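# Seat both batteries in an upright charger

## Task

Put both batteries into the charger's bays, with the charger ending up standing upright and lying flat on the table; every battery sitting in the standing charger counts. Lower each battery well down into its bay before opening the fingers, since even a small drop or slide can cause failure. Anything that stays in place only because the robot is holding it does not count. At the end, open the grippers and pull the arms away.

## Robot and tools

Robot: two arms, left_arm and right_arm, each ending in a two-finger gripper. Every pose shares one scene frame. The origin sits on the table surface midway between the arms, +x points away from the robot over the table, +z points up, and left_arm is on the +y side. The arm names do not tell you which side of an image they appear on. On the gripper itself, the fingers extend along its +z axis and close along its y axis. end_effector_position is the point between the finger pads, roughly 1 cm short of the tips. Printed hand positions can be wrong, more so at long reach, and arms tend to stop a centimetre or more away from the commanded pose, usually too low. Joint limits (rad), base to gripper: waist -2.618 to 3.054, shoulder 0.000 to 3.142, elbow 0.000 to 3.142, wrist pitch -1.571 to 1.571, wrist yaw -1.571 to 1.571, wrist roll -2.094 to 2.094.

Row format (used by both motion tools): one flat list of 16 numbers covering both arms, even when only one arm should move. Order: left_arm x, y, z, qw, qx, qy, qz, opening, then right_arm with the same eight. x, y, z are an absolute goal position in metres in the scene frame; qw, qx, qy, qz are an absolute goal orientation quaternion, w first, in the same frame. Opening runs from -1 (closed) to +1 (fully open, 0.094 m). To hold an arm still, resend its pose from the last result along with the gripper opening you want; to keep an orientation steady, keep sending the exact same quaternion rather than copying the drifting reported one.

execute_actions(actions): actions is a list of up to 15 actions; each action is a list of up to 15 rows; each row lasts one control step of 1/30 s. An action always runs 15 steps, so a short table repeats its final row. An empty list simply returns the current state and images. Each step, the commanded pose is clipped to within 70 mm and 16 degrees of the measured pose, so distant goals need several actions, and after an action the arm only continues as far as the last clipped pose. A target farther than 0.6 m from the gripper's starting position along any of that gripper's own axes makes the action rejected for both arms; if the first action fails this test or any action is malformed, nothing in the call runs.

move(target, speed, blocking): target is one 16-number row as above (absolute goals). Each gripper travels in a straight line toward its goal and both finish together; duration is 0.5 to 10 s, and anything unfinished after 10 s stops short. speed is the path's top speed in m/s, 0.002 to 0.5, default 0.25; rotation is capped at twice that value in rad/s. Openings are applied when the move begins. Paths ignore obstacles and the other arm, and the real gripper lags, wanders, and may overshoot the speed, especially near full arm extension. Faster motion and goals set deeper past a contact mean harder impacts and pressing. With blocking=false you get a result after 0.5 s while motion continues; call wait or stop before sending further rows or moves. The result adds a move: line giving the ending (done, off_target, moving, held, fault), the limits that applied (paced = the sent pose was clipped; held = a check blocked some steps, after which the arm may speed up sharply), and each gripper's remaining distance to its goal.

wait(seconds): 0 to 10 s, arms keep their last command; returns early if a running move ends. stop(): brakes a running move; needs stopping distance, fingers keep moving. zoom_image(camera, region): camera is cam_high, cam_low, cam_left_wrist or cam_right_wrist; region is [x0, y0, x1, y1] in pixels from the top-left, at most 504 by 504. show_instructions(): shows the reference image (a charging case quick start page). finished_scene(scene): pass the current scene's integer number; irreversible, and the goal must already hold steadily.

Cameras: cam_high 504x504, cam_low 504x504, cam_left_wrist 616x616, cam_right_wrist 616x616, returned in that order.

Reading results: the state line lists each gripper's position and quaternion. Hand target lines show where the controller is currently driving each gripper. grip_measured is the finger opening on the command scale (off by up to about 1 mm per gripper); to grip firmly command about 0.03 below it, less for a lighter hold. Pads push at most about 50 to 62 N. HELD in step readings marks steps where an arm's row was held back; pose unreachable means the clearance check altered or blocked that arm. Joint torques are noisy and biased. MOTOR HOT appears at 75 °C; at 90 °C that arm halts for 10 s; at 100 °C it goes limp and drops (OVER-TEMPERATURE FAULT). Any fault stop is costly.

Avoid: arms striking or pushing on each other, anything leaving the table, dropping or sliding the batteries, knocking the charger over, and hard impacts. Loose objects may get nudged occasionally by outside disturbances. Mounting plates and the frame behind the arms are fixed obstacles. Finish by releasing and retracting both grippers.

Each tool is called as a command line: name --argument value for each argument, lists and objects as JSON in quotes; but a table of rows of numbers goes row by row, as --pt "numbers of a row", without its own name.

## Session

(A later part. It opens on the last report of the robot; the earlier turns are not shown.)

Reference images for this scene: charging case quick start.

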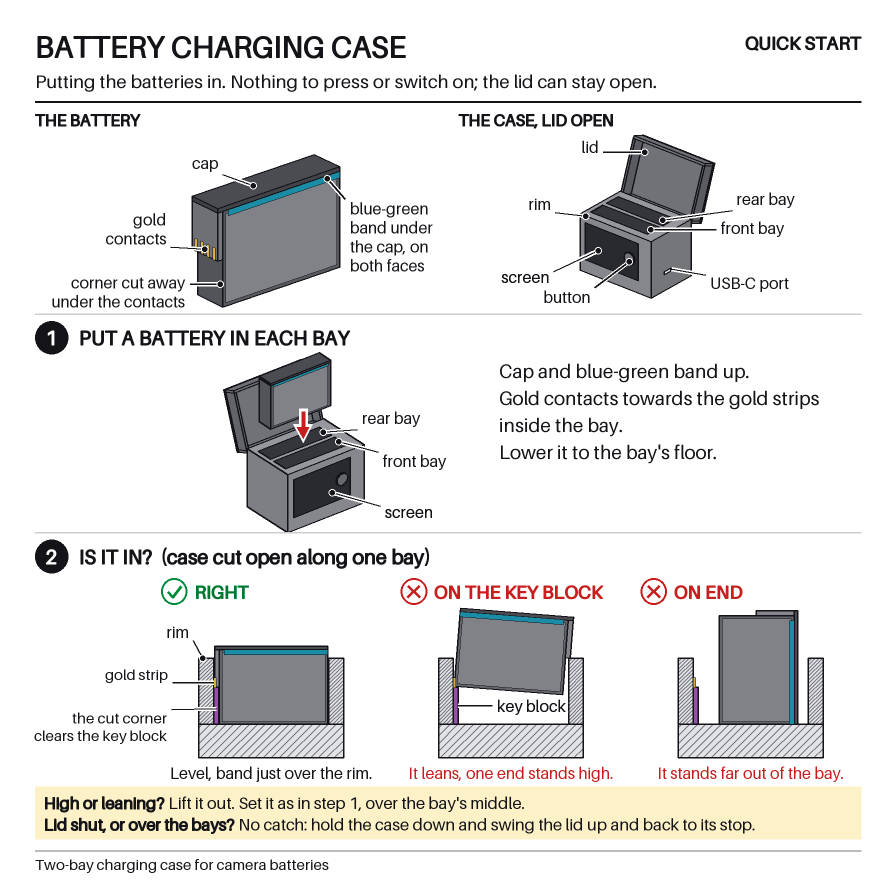

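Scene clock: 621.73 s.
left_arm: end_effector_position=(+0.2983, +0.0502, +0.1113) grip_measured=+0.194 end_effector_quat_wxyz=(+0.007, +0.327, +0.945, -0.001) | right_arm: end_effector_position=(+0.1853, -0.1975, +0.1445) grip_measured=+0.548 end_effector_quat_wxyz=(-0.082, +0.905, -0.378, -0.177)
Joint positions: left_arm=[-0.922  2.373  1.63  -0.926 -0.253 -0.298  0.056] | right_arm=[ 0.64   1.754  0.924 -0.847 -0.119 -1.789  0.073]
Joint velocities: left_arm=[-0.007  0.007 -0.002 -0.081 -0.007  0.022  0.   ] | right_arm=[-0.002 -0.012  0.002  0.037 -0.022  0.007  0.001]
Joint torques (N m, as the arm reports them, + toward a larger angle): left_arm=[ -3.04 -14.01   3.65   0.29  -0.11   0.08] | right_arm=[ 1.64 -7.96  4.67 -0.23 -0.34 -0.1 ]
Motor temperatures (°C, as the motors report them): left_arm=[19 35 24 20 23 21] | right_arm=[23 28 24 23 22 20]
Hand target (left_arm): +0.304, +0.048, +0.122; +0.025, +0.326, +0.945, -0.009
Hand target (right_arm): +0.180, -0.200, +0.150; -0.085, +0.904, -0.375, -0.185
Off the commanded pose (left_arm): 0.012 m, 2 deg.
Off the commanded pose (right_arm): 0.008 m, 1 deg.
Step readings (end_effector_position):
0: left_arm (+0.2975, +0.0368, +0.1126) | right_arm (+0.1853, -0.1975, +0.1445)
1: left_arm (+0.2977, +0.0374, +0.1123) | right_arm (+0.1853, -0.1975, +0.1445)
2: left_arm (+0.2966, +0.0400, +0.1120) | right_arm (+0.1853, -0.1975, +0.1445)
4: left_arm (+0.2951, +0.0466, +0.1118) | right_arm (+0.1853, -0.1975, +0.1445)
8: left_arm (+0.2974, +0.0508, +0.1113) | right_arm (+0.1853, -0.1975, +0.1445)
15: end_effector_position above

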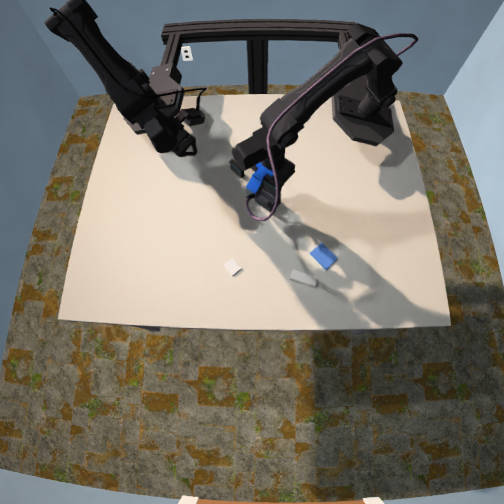

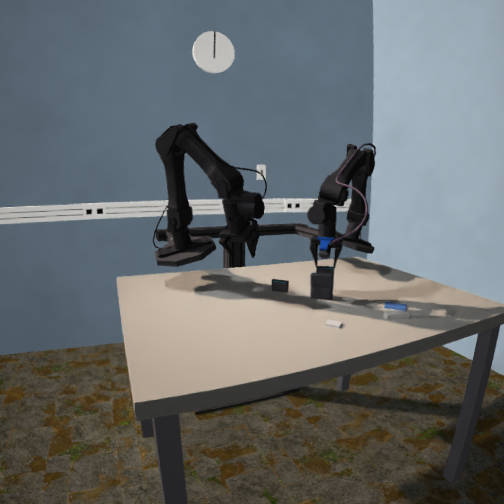

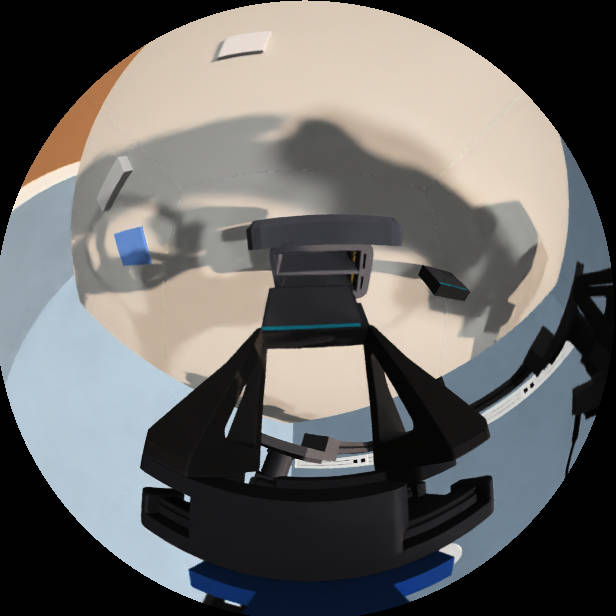

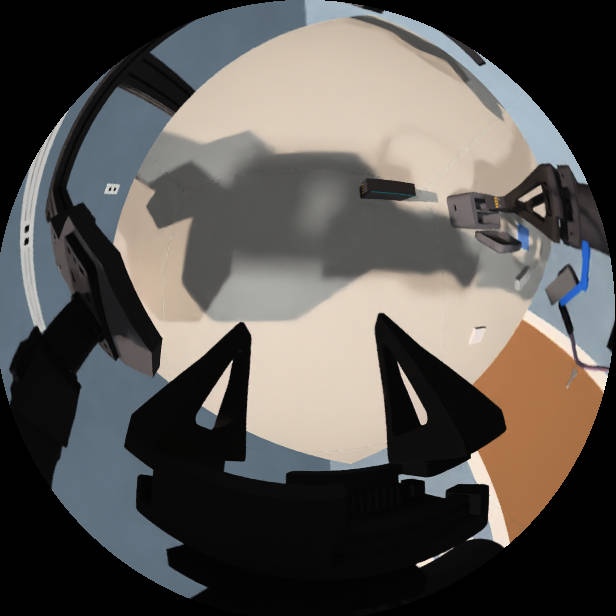

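execute_actions --actions '[[[0.303,0.044,0.122,0.025,0.326,0.945,-0.0085,0.14,0.18,-0.2,0.15,0.085,-0.905,0.375,0.185,0.55]]]'

zoom_image --camera "cam_left_wrist" --region '[210,180,410,380]'

Scene clock: 628.73 s.
left_arm: end_effector_position=(+0.2984, +0.0500, +0.1113) grip_measured=+0.194 end_effector_quat_wxyz=(+0.007, +0.327, +0.945, -0.001) | right_arm: end_effector_position=(+0.1853, -0.1975, +0.1445) grip_measured=+0.548 end_effector_quat_wxyz=(-0.082, +0.905, -0.378, -0.177)
Joint positions: left_arm=[-0.922  2.373  1.63  -0.925 -0.253 -0.297  0.056] | right_arm=[ 0.64   1.754  0.924 -0.847 -0.119 -1.789  0.073]
Joint velocities: left_arm=[-0.012 -0.002  0.002 -0.066 -0.007  0.022  0.   ] | right_arm=[-0.017 -0.007  0.002  0.007  0.007  0.022 -0.001]
Joint torques (N m, as the arm reports them, + toward a larger angle): left_arm=[ -3.51 -13.11   4.39   0.24  -0.09  -0.01] | right_arm=[ 1.68 -8.12  4.73 -0.23 -0.38 -0.09]
Motor temperatures (°C, as the motors report them): left_arm=[19 36 24 20 23 21] | right_arm=[23 28 24 23 22 20]
Hand target (left_arm): +0.303, +0.044, +0.122; +0.025, +0.326, +0.945, -0.009
Hand target (right_arm): +0.180, -0.200, +0.150; -0.085, +0.904, -0.375, -0.185
Off the commanded pose (left_arm): 0.013 m, 2 deg.
Off the commanded pose (right_arm): 0.008 m, 1 deg.
Step readings (end_effector_position):
0: left_arm (+0.2984, +0.0500, +0.1113) | right_arm (+0.1853, -0.1975, +0.1445)
1: left_arm (+0.2984, +0.0500, +0.1113) | right_arm (+0.1853, -0.1975, +0.1445)
2: left_arm (+0.2984, +0.0500, +0.1113) | right_arm (+0.1853, -0.1975, +0.1445)
4: left_arm (+0.2984, +0.0500, +0.1113) | right_arm (+0.1853, -0.1975, +0.1445)
8: left_arm (+0.2984, +0.0500, +0.1113) | right_arm (+0.1853, -0.1975, +0.1445)
15: end_effector_position above

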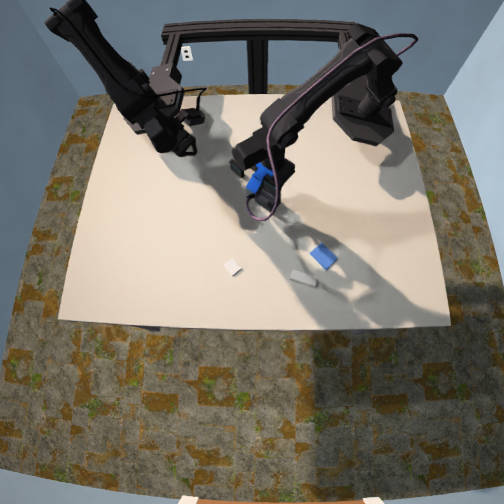

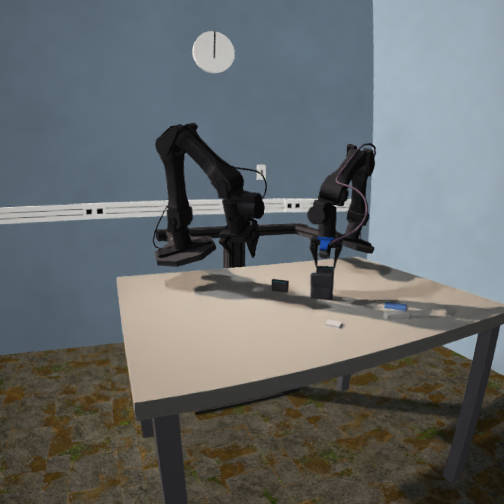

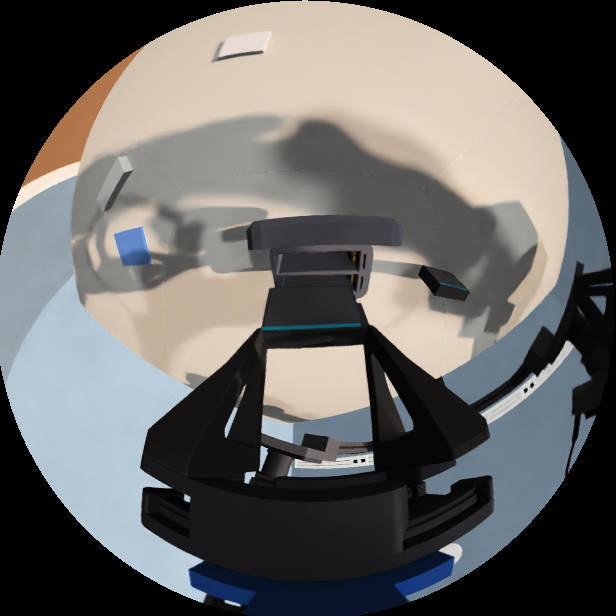

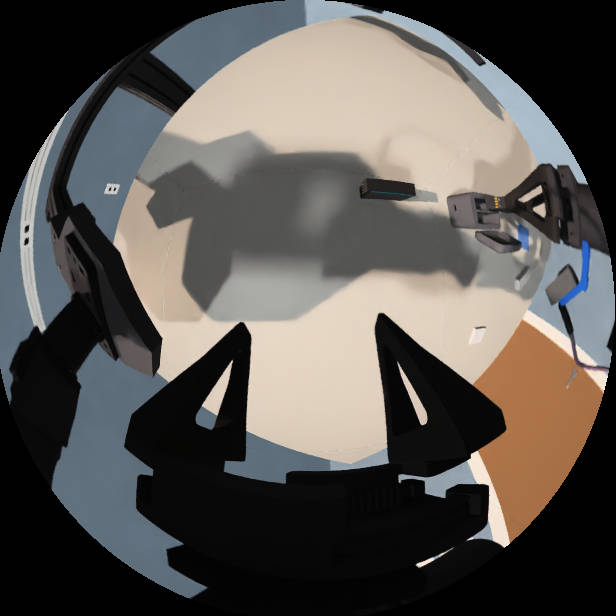

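Region (210, 180, 410, 380) of cam_left_wrist's 616x616 image, scaled by 2.520, with more detail than that image has.

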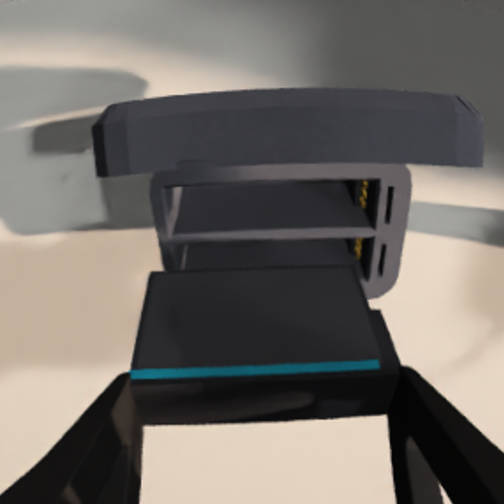

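execute_actions --actions '[[[0.298,0.039,0.122,0.025,0.326,0.945,-0.0085,0.14,0.18,-0.2,0.15,0.085,-0.905,0.375,0.185,0.55],[0.298,0.039,0.122,0.025,0.326,0.945,-0.0085,0.14,0.18,-0.2,0.15,0.085,-0.905,0.375,0.185,0.55],[0.298,0.039,0.122,0.025,0.326,0.945,-0.0085,0.14,0.18,-0.2,0.15,0.085,-0.905,0.375,0.185,0.55],[0.298,0.039,0.122,0.025,0.326,0.945,-0.0085,0.14,0.18,-0.2,0.15,0.085,-0.905,0.375,0.185,0.55],[0.302,0.044,0.122,0.025,0.326,0.945,-0.0085,0.14,0.18,-0.2,0.15,0.085,-0.905,0.375,0.185,0.55]]]'

zoom_image --camera "cam_left_wrist" --region '[210,180,410,380]'

Scene clock: 636.13 s.
left_arm: end_effector_position=(+0.2977, +0.0494, +0.1116) grip_measured=+0.194 end_effector_quat_wxyz=(+0.008, +0.325, +0.946, -0.001) | right_arm: end_effector_position=(+0.1853, -0.1975, +0.1445) grip_measured=+0.548 end_effector_quat_wxyz=(-0.082, +0.905, -0.378, -0.177)
Joint positions: left_arm=[-0.925  2.373  1.63  -0.925 -0.253 -0.304  0.056] | right_arm=[ 0.64   1.754  0.924 -0.847 -0.119 -1.789  0.073]
Joint velocities: left_arm=[-0.007  0.007 -0.002 -0.051  0.037 -0.051 -0.   ] | right_arm=[-0.002  0.012  0.012  0.007  0.022  0.007 -0.001]
Joint torques (N m, as the arm reports them, + toward a larger angle): left_arm=[ -3.54 -13.24   4.31   0.23  -0.09   0.06] | right_arm=[ 1.77 -8.03  4.73 -0.22 -0.38 -0.1 ]
Motor temperatures (°C, as the motors report them): left_arm=[19 36 24 20 23 21] | right_arm=[23 28 24 23 22 20]
Hand target (left_arm): +0.302, +0.044, +0.122; +0.025, +0.326, +0.945, -0.009
Hand target (right_arm): +0.180, -0.200, +0.150; -0.085, +0.904, -0.375, -0.185
Off the commanded pose (left_arm): 0.012 m, 2 deg.
Off the commanded pose (right_arm): 0.008 m, 1 deg.
Step readings (end_effector_position):
0: left_arm (+0.2984, +0.0500, +0.1113) | right_arm (+0.1853, -0.1975, +0.1445)
1: left_arm (+0.2983, +0.0499, +0.1114) | right_arm (+0.1853, -0.1975, +0.1445)
2: left_arm (+0.2982, +0.0498, +0.1114) | right_arm (+0.1853, -0.1975, +0.1445)
4: left_arm (+0.2976, +0.0493, +0.1116) | right_arm (+0.1853, -0.1975, +0.1445)
8: left_arm (+0.2977, +0.0494, +0.1116) | right_arm (+0.1853, -0.1975, +0.1445)
15: end_effector_position above

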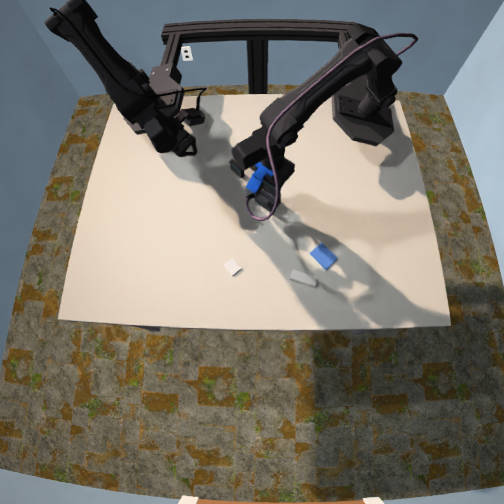

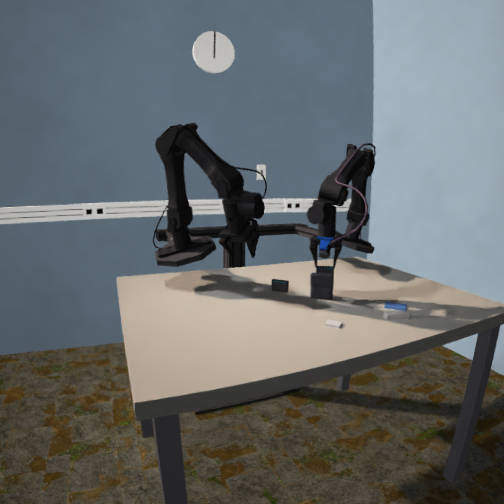

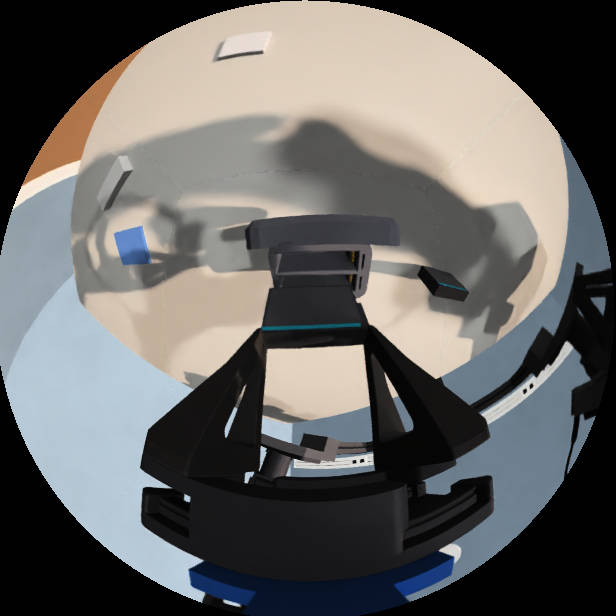

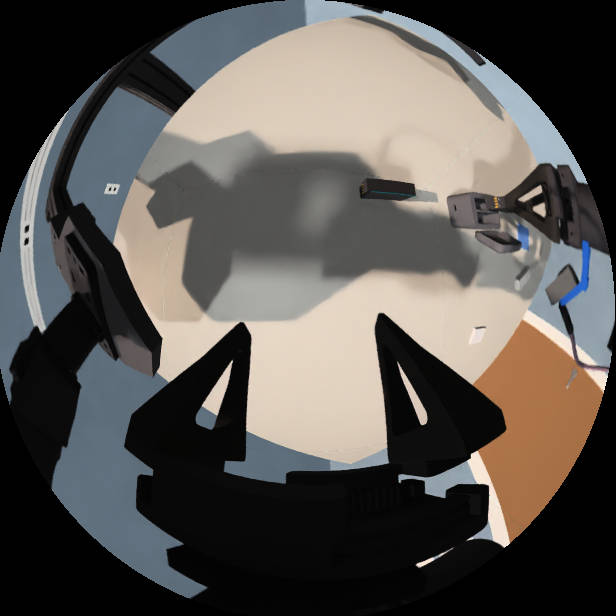

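Region (210, 180, 410, 380) of cam_left_wrist's 616x616 image, scaled by 2.520, with more detail than that image has.

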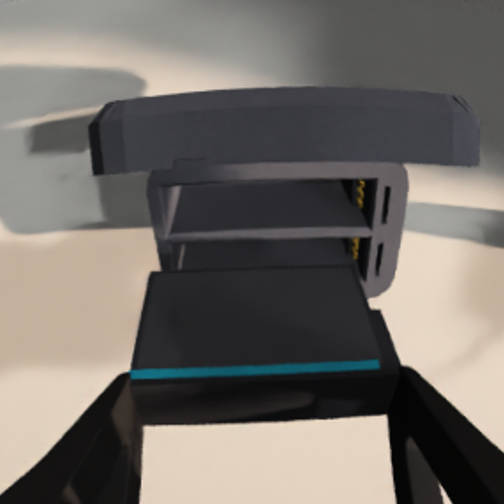

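execute_actions --actions '[[[0.298,0.039,0.122,0.025,0.326,0.945,-0.0085,0.14,0.18,-0.2,0.15,0.085,-0.905,0.375,0.185,0.55],[0.298,0.039,0.122,0.025,0.326,0.945,-0.0085,0.14,0.18,-0.2,0.15,0.085,-0.905,0.375,0.185,0.55],[0.298,0.039,0.122,0.025,0.326,0.945,-0.0085,0.14,0.18,-0.2,0.15,0.085,-0.905,0.375,0.185,0.55],[0.298,0.039,0.122,0.025,0.326,0.945,-0.0085,0.14,0.18,-0.2,0.15,0.085,-0.905,0.375,0.185,0.55],[0.298,0.039,0.122,0.025,0.326,0.945,-0.0085,0.14,0.18,-0.2,0.15,0.085,-0.905,0.375,0.185,0.55],[0.298,0.039,0.122,0.025,0.326,0.945,-0.0085,0.14,0.18,-0.2,0.15,0.085,-0.905,0.375,0.185,0.55],[0.298,0.039,0.122,0.025,0.326,0.945,-0.0085,0.14,0.18,-0.2,0.15,0.085,-0.905,0.375,0.185,0.55],[0.302,0.043,0.122,0.025,0.326,0.945,-0.0085,0.14,0.18,-0.2,0.15,0.085,-0.905,0.375,0.185,0.55]]]'

zoom_image --camera "cam_left_wrist" --region '[210,180,410,380]'

Scene clock: 641.37 s.
left_arm: end_effector_position=(+0.2977, +0.0494, +0.1116) grip_measured=+0.194 end_effector_quat_wxyz=(+0.008, +0.323, +0.946, -0.001) | right_arm: end_effector_position=(+0.1853, -0.1975, +0.1445) grip_measured=+0.548 end_effector_quat_wxyz=(-0.082, +0.905, -0.378, -0.177)
Joint positions: left_arm=[-0.925  2.373  1.63  -0.925 -0.253 -0.307  0.056] | right_arm=[ 0.64   1.754  0.924 -0.847 -0.119 -1.789  0.073]
Joint velocities: left_arm=[-0.007  0.012 -0.007  0.022 -0.037 -0.022 -0.001] | right_arm=[-0.012 -0.012 -0.012 -0.022 -0.037 -0.007 -0.   ]
Joint torques (N m, as the arm reports them, + toward a larger angle): left_arm=[ -3.6  -12.76   4.67   0.24  -0.08   0.08] | right_arm=[ 1.75 -7.99  4.59 -0.2  -0.35 -0.07]
Motor temperatures (°C, as the motors report them): left_arm=[19 36 24 20 23 21] | right_arm=[23 28 24 23 22 20]
Hand target (left_arm): +0.302, +0.043, +0.122; +0.025, +0.326, +0.945, -0.009
Hand target (right_arm): +0.180, -0.200, +0.150; -0.085, +0.904, -0.375, -0.185
Off the commanded pose (left_arm): 0.013 m, 2 deg.
Off the commanded pose (right_arm): 0.008 m, 1 deg.
Step readings (end_effector_position):
0: left_arm (+0.2977, +0.0494, +0.1116) | right_arm (+0.1853, -0.1975, +0.1445)
1: left_arm (+0.2977, +0.0494, +0.1116) | right_arm (+0.1853, -0.1975, +0.1445)
2: left_arm (+0.2977, +0.0494, +0.1116) | right_arm (+0.1853, -0.1975, +0.1445)
4: left_arm (+0.2977, +0.0494, +0.1116) | right_arm (+0.1853, -0.1975, +0.1445)
8: left_arm (+0.2977, +0.0494, +0.1116) | right_arm (+0.1853, -0.1975, +0.1445)
15: end_effector_position above

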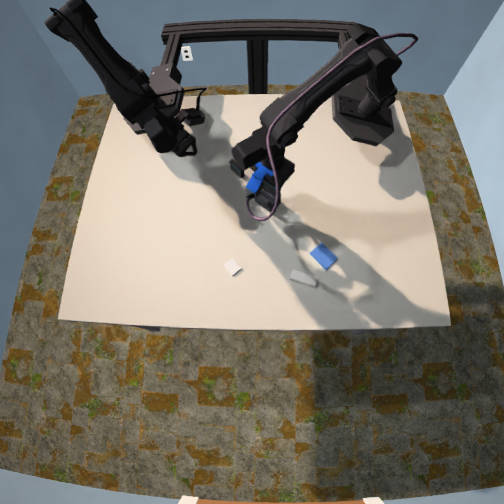

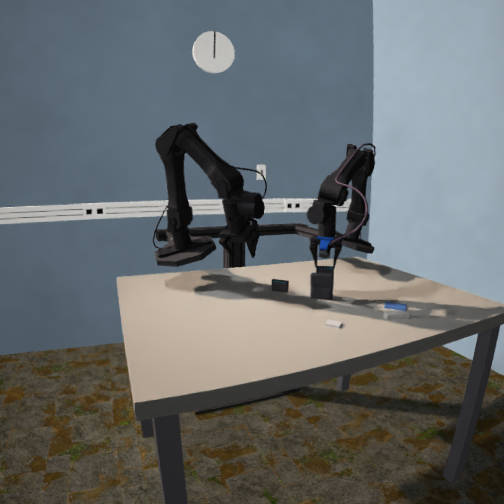

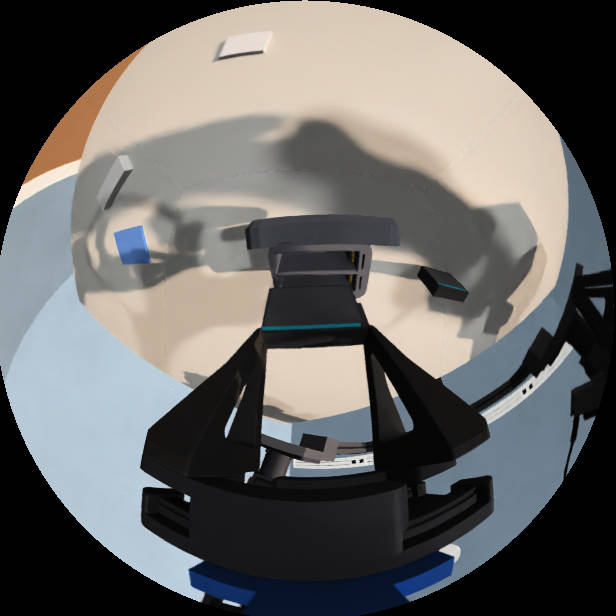

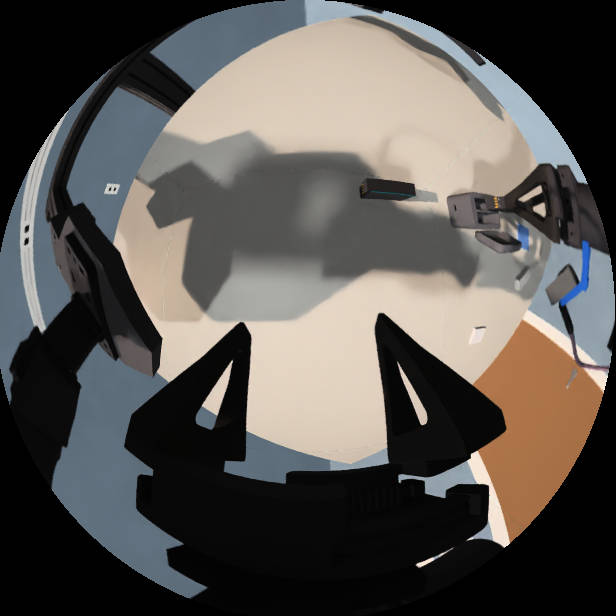

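Region (210, 180, 410, 380) of cam_left_wrist's 616x616 image, scaled by 2.520, with more detail than that image has.

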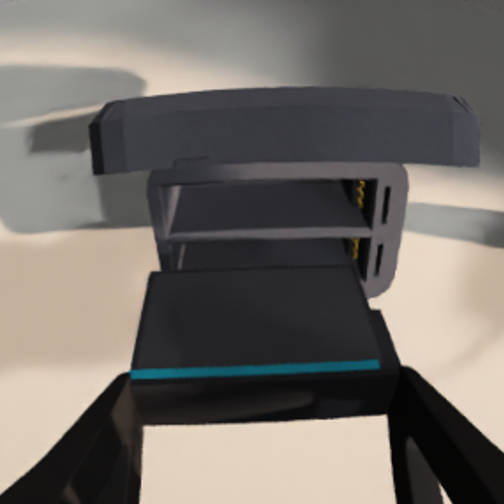

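execute_actions --actions '[[[0.296,0.037,0.122,0.025,0.326,0.945,-0.0085,0.14,0.18,-0.2,0.15,0.085,-0.905,0.375,0.185,0.55]]]'

zoom_image --camera "cam_left_wrist" --region '[210,180,410,380]'

Scene clock: 647.47 s.
left_arm: end_effector_position=(+0.2943, +0.0465, +0.1128) grip_measured=+0.194 end_effector_quat_wxyz=(+0.009, +0.325, +0.946, -0.001) | right_arm: end_effector_position=(+0.1853, -0.1975, +0.1445) grip_measured=+0.548 end_effector_quat_wxyz=(-0.082, +0.905, -0.378, -0.177)
Joint positions: left_arm=[-0.936  2.373  1.63  -0.925 -0.253 -0.316  0.056] | right_arm=[ 0.64   1.754  0.924 -0.847 -0.119 -1.789  0.073]
Joint velocities: left_arm=[ 0.007  0.002 -0.007 -0.022  0.007 -0.037  0.   ] | right_arm=[ 0.017  0.007 -0.012  0.022  0.022 -0.022 -0.001]
Joint torques (N m, as the arm reports them, + toward a larger angle): left_arm=[ -4.13 -12.07   5.18   0.23  -0.04  -0.03] | right_arm=[ 1.78 -7.95  4.6  -0.19 -0.34 -0.07]
Motor temperatures (°C, as the motors report them): left_arm=[19 36 24 20 23 21] | right_arm=[23 28 24 23 22 20]
Hand target (left_arm): +0.296, +0.037, +0.122; +0.025, +0.326, +0.945, -0.009
Hand target (right_arm): +0.180, -0.200, +0.150; -0.085, +0.904, -0.375, -0.185
Off the commanded pose (left_arm): 0.013 m, 2 deg.
Off the commanded pose (right_arm): 0.008 m, 1 deg.
Step readings (end_effector_position):
0: left_arm (+0.2977, +0.0494, +0.1116) | right_arm (+0.1853, -0.1975, +0.1445)
1: left_arm (+0.2974, +0.0492, +0.1117) | right_arm (+0.1853, -0.1975, +0.1445)
2: left_arm (+0.2971, +0.0489, +0.1118) | right_arm (+0.1853, -0.1975, +0.1445)
4: left_arm (+0.2961, +0.0480, +0.1122) | right_arm (+0.1853, -0.1975, +0.1445)
8: left_arm (+0.2944, +0.0466, +0.1127) | right_arm (+0.1853, -0.1975, +0.1445)
15: end_effector_position above

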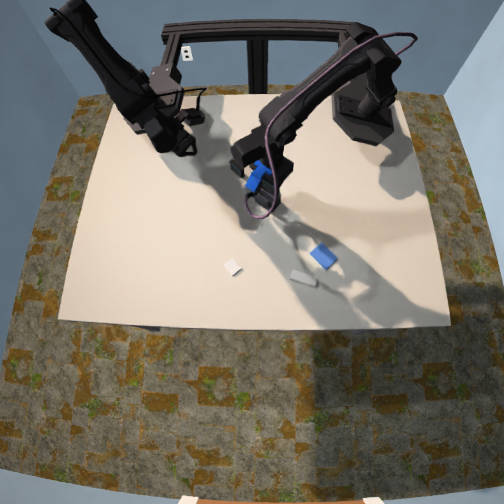

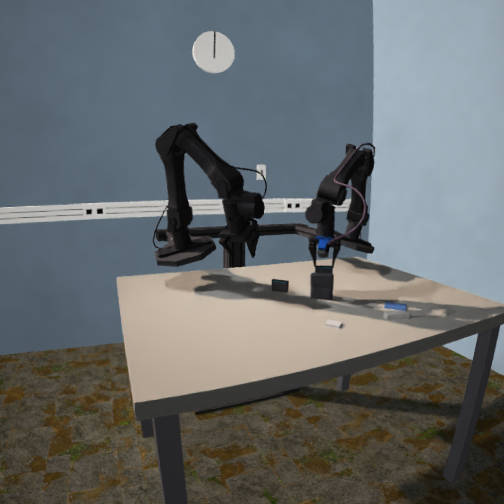

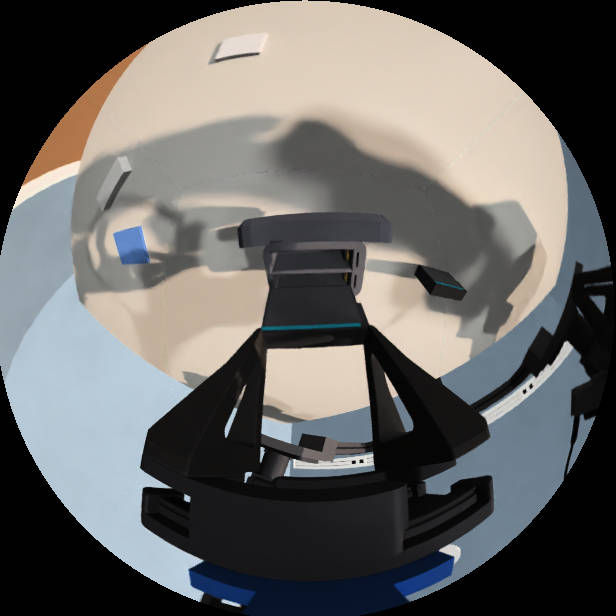

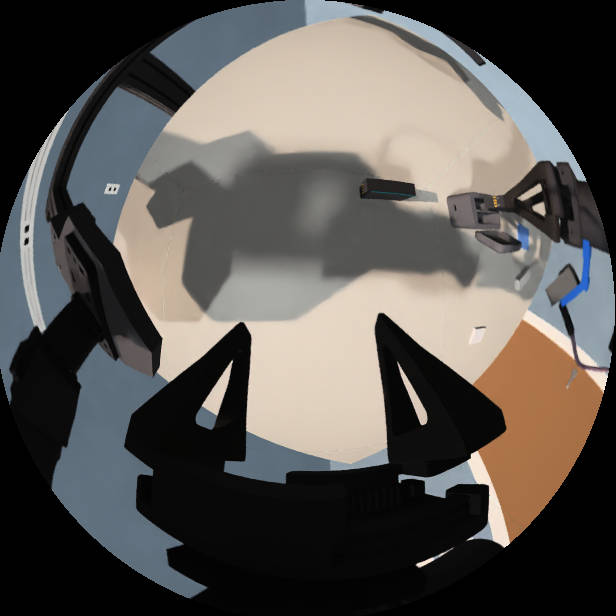

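Region (210, 180, 410, 380) of cam_left_wrist's 616x616 image, scaled by 2.520, with more detail than that image has.

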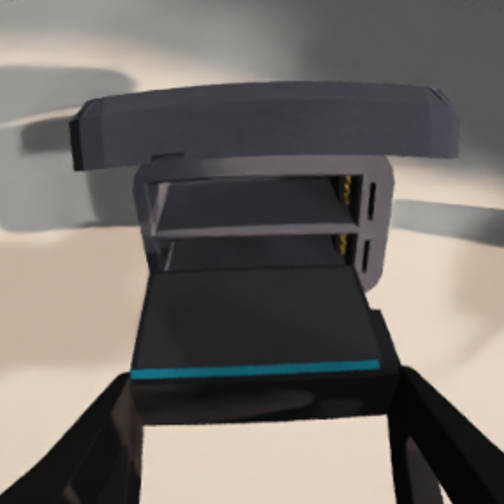

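execute_actions --actions '[[[0.3015,0.0455,0.122,0.025,0.326,0.945,-0.0085,0.14,0.18,-0.2,0.15,0.085,-0.905,0.375,0.185,0.55]],[[0.3015,0.0455,0.112,0.025,0.326,0.945,-0.0085,0.14,0.18,-0.2,0.15,0.085,-0.905,0.375,0.185,0.55]]]'

zoom_image --camera "cam_left_wrist" --region '[210,180,410,380]'

Scene clock: 658.10 s.
left_arm: end_effector_position=(+0.2977, +0.0465, +0.1085) grip_measured=+0.194 end_effector_quat_wxyz=(+0.014, +0.326, +0.945, -0.006) | right_arm: end_effector_position=(+0.1853, -0.1975, +0.1445) grip_measured=+0.548 end_effector_quat_wxyz=(-0.082, +0.905, -0.378, -0.177)
Joint positions: left_arm=[-0.927  2.373  1.615 -0.894 -0.253 -0.299  0.056] | right_arm=[ 0.64   1.754  0.924 -0.847 -0.119 -1.789  0.073]
Joint velocities: left_arm=[-0.002 -0.002 -0.002  0.066 -0.007  0.022  0.   ] | right_arm=[ 0.012 -0.007 -0.017  0.022 -0.095  0.051  0.001]
Joint torques (N m, as the arm reports them, + toward a larger angle): left_arm=[ -2.74 -12.29   3.62   0.31  -0.07   0.04] | right_arm=[ 1.8  -8.08  4.7  -0.2  -0.35 -0.08]
Motor temperatures (°C, as the motors report them): left_arm=[20 36 24 20 23 21] | right_arm=[23 28 24 23 22 20]
Hand target (left_arm): +0.302, +0.045, +0.112; +0.025, +0.326, +0.945, -0.009
Hand target (right_arm): +0.180, -0.200, +0.150; -0.085, +0.904, -0.375, -0.185
Off the commanded pose (left_arm): 0.005 m, 1 deg.
Off the commanded pose (right_arm): 0.008 m, 1 deg.
Step readings (end_effector_position; steps 1 to 15: 1st action; 16 to 30: 2nd action):
0: left_arm (+0.2943, +0.0465, +0.1128) | right_arm (+0.1853, -0.1975, +0.1445)
1: left_arm (+0.2943, +0.0465, +0.1128) | right_arm (+0.1853, -0.1975, +0.1445)
2: left_arm (+0.2943, +0.0465, +0.1128) | right_arm (+0.1853, -0.1975, +0.1445)
4: left_arm (+0.2943, +0.0465, +0.1128) | right_arm (+0.1853, -0.1975, +0.1445)
8: left_arm (+0.2943, +0.0465, +0.1128) | right_arm (+0.1853, -0.1975, +0.1445)
15: left_arm (+0.2943, +0.0465, +0.1128) | right_arm (+0.1853, -0.1975, +0.1445)
16: left_arm (+0.2947, +0.0463, +0.1123) | right_arm (+0.1853, -0.1975, +0.1445)
17: left_arm (+0.2950, +0.0461, +0.1115) | right_arm (+0.1853, -0.1975, +0.1445)
19: left_arm (+0.2955, +0.0466, +0.1098) | right_arm (+0.1853, -0.1975, +0.1445)
23: left_arm (+0.2967, +0.0476, +0.1085) | right_arm (+0.1853, -0.1975, +0.1445)
30: end_effector_position above

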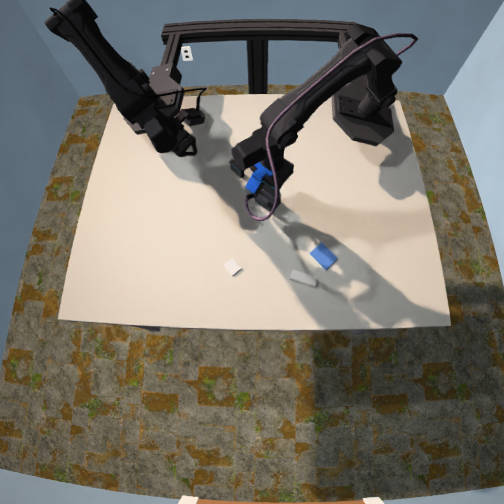

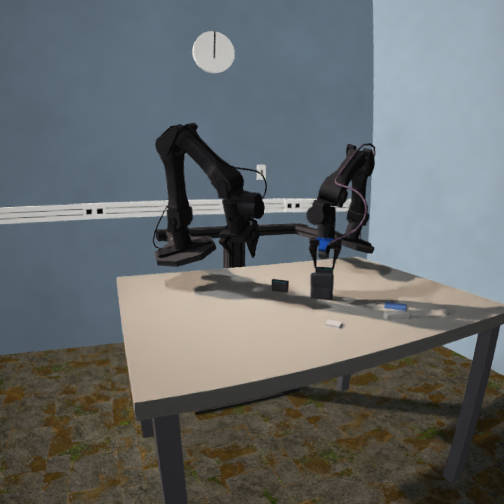

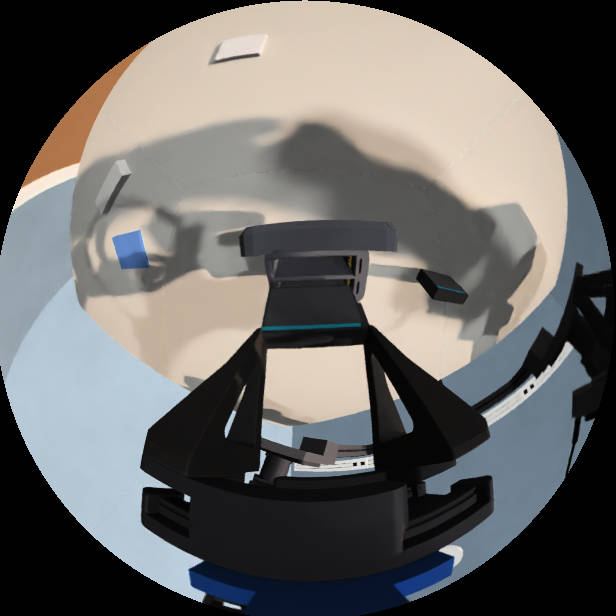

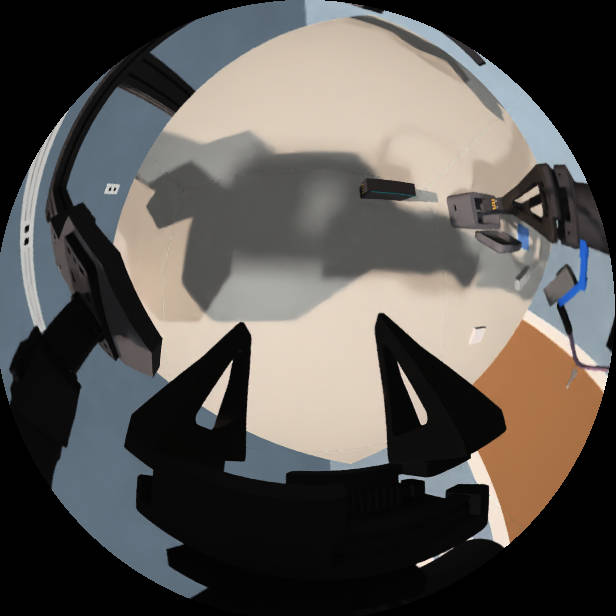

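Region (210, 180, 410, 380) of cam_left_wrist's 616x616 image, scaled by 2.520, with more detail than that image has.

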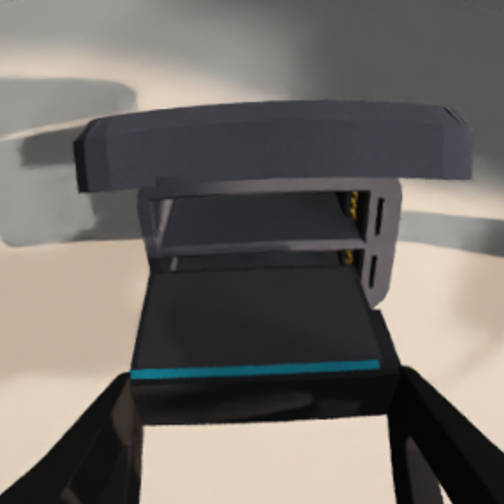

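execute_actions --actions '[[[0.2995,0.0475,0.104,0.008,0.326,0.945,-0.003,0.14,0.18,-0.2,0.15,0.085,-0.905,0.375,0.185,0.55]]]'

zoom_image --camera "cam_left_wrist" --region '[210,180,410,380]'

Scene clock: 663.43 s.
left_arm: end_effector_position=(+0.2959, +0.0496, +0.0983) grip_measured=+0.194 end_effector_quat_wxyz=(+0.004, +0.326, +0.945, +0.001) | right_arm: end_effector_position=(+0.1853, -0.1975, +0.1445) grip_measured=+0.548 end_effector_quat_wxyz=(-0.082, +0.905, -0.378, -0.177)
Joint positions: left_arm=[-0.92   2.397  1.615 -0.894 -0.253 -0.299  0.056] | right_arm=[ 0.64   1.754  0.924 -0.847 -0.119 -1.789  0.073]
Joint velocities: left_arm=[-0.007 -0.007  0.007 -0.095 -0.022  0.022  0.   ] | right_arm=[-0.002 -0.002 -0.012 -0.022 -0.007 -0.022  0.001]
Joint torques (N m, as the arm reports them, + toward a larger angle): left_arm=[ -2.66 -11.86   4.86   0.1   -0.01   0.05] | right_arm=[ 1.7  -8.05  4.72 -0.25 -0.35 -0.1 ]
Motor temperatures (°C, as the motors report them): left_arm=[19 36 24 20 23 21] | right_arm=[23 28 24 23 22 20]
Hand target (left_arm): +0.299, +0.048, +0.104; +0.008, +0.326, +0.945, -0.003
Hand target (right_arm): +0.180, -0.200, +0.150; -0.085, +0.904, -0.375, -0.185
Off the commanded pose (left_arm): 0.007 m, 1 deg.
Off the commanded pose (right_arm): 0.008 m, 1 deg.
Step readings (end_effector_position):
0: left_arm (+0.2979, +0.0462, +0.1085) | right_arm (+0.1853, -0.1975, +0.1445)
1: left_arm (+0.2977, +0.0465, +0.1077) | right_arm (+0.1853, -0.1975, +0.1445)
2: left_arm (+0.2975, +0.0468, +0.1067) | right_arm (+0.1853, -0.1975, +0.1445)
4: left_arm (+0.2969, +0.0480, +0.1033) | right_arm (+0.1853, -0.1975, +0.1445)
8: left_arm (+0.2959, +0.0496, +0.0983) | right_arm (+0.1853, -0.1975, +0.1445)
15: end_effector_position above

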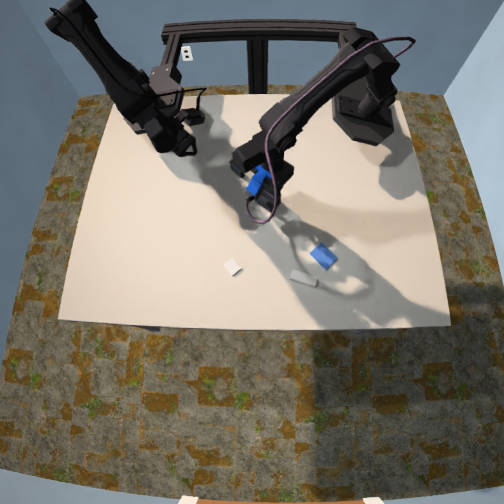

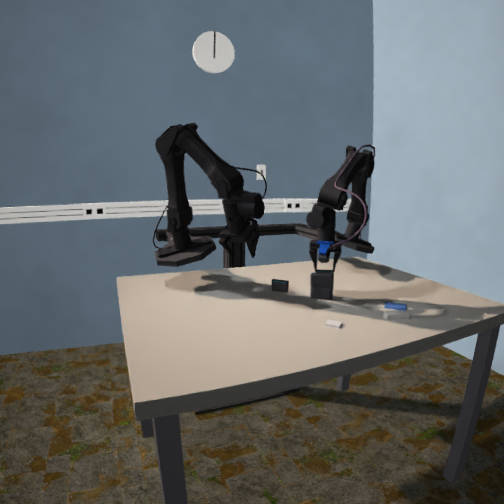

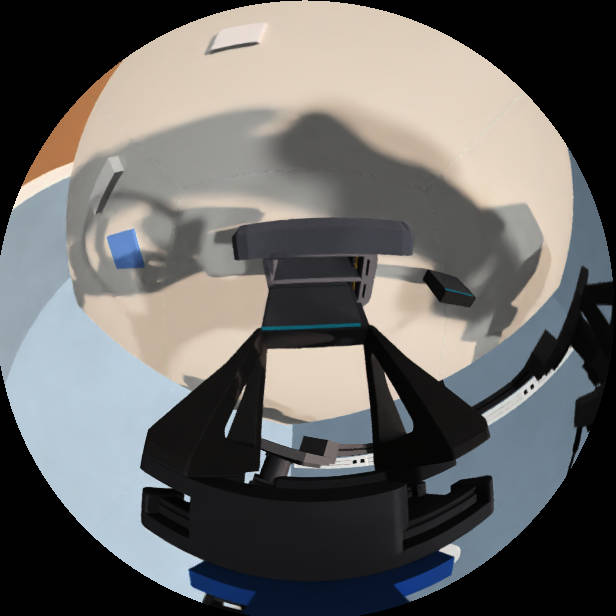

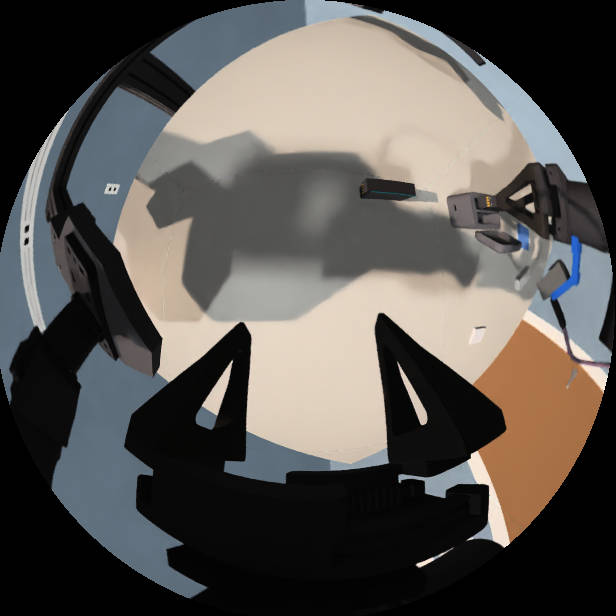

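Region (210, 180, 410, 380) of cam_left_wrist's 616x616 image, scaled by 2.520, with more detail than that image has.

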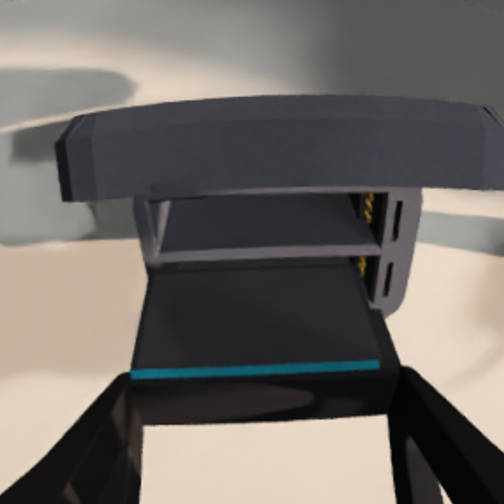

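execute_actions --actions '[[[0.2934,0.0425,0.105,0.008,0.326,0.945,-0.003,0.14,0.18,-0.2,0.15,0.085,-0.905,0.375,0.185,0.55]]]'

zoom_image --camera "cam_left_wrist" --region '[210,180,410,380]'

Scene clock: 670.90 s.
left_arm: end_effector_position=(+0.2959, +0.0497, +0.0983) grip_measured=+0.194 end_effector_quat_wxyz=(+0.004, +0.322, +0.947, +0.001) | right_arm: end_effector_position=(+0.1853, -0.1975, +0.1445) grip_measured=+0.548 end_effector_quat_wxyz=(-0.082, +0.905, -0.378, -0.177)
Joint positions: left_arm=[-0.92   2.397  1.615 -0.894 -0.253 -0.308  0.056] | right_arm=[ 0.64   1.754  0.924 -0.847 -0.119 -1.789  0.073]
Joint velocities: left_arm=[-0.002 -0.007 -0.002 -0.007 -0.007  0.037 -0.   ] | right_arm=[ 0.002 -0.002 -0.002 -0.066 -0.007 -0.007  0.001]
Joint torques (N m, as the arm reports them, + toward a larger angle): left_arm=[ -4.19 -11.57   5.19   0.05   0.01  -0.02] | right_arm=[ 1.75 -7.96  4.78 -0.2  -0.38 -0.06]
Motor temperatures (°C, as the motors report them): left_arm=[19 36 24 20 23 21] | right_arm=[23 28 24 23 22 20]
Hand target (left_arm): +0.293, +0.043, +0.105; +0.008, +0.326, +0.945, -0.003
Hand target (right_arm): +0.180, -0.200, +0.150; -0.085, +0.904, -0.375, -0.185
Off the commanded pose (left_arm): 0.010 m, 1 deg.
Off the commanded pose (right_arm): 0.008 m, 1 deg.
Step readings (end_effector_position):
0: left_arm (+0.2959, +0.0496, +0.0983) | right_arm (+0.1853, -0.1975, +0.1445)
1: left_arm (+0.2959, +0.0496, +0.0983) | right_arm (+0.1853, -0.1975, +0.1445)
2: left_arm (+0.2959, +0.0496, +0.0983) | right_arm (+0.1853, -0.1975, +0.1445)
4: left_arm (+0.2959, +0.0496, +0.0983) | right_arm (+0.1853, -0.1975, +0.1445)
8: left_arm (+0.2959, +0.0497, +0.0983) | right_arm (+0.1853, -0.1975, +0.1445)
15: end_effector_position above

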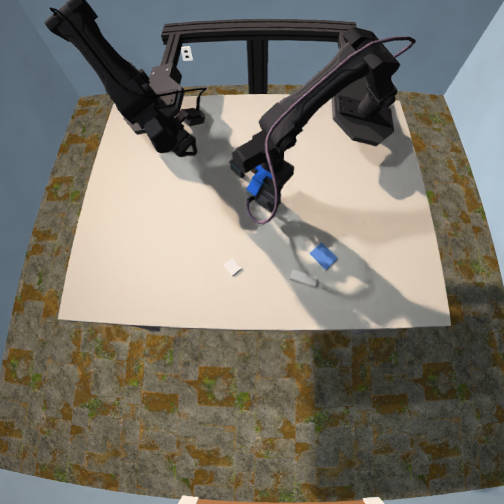

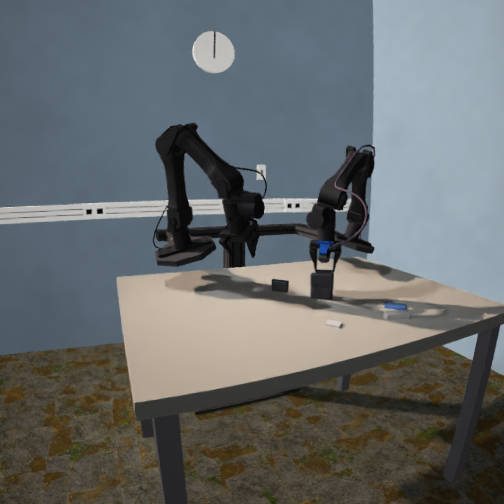

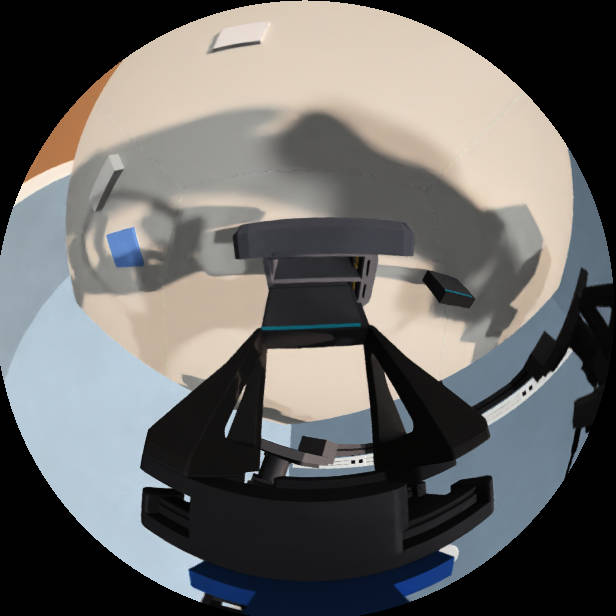

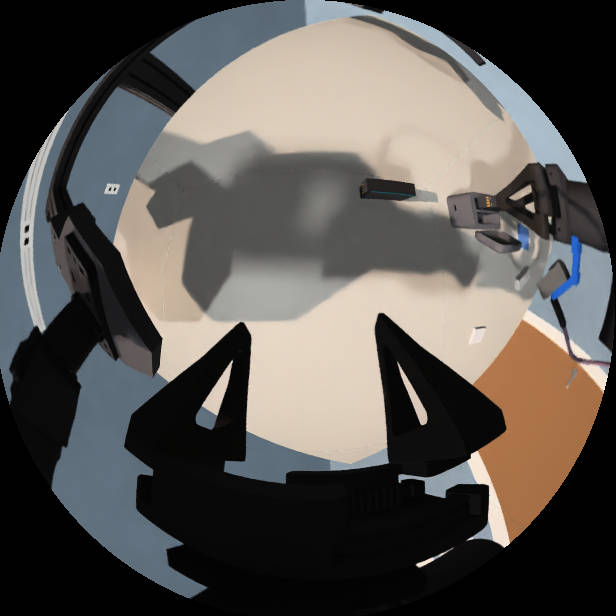

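Region (210, 180, 410, 380) of cam_left_wrist's 616x616 image, scaled by 2.520, with more detail than that image has.

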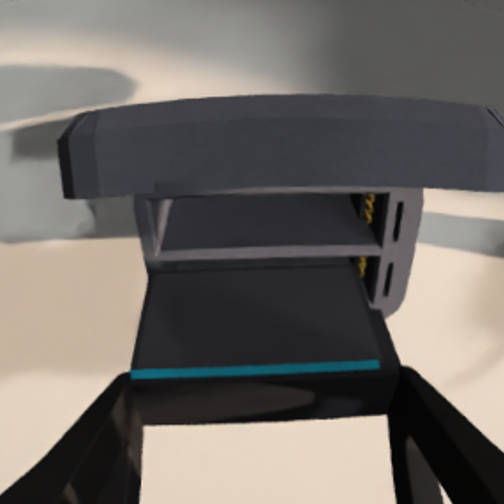

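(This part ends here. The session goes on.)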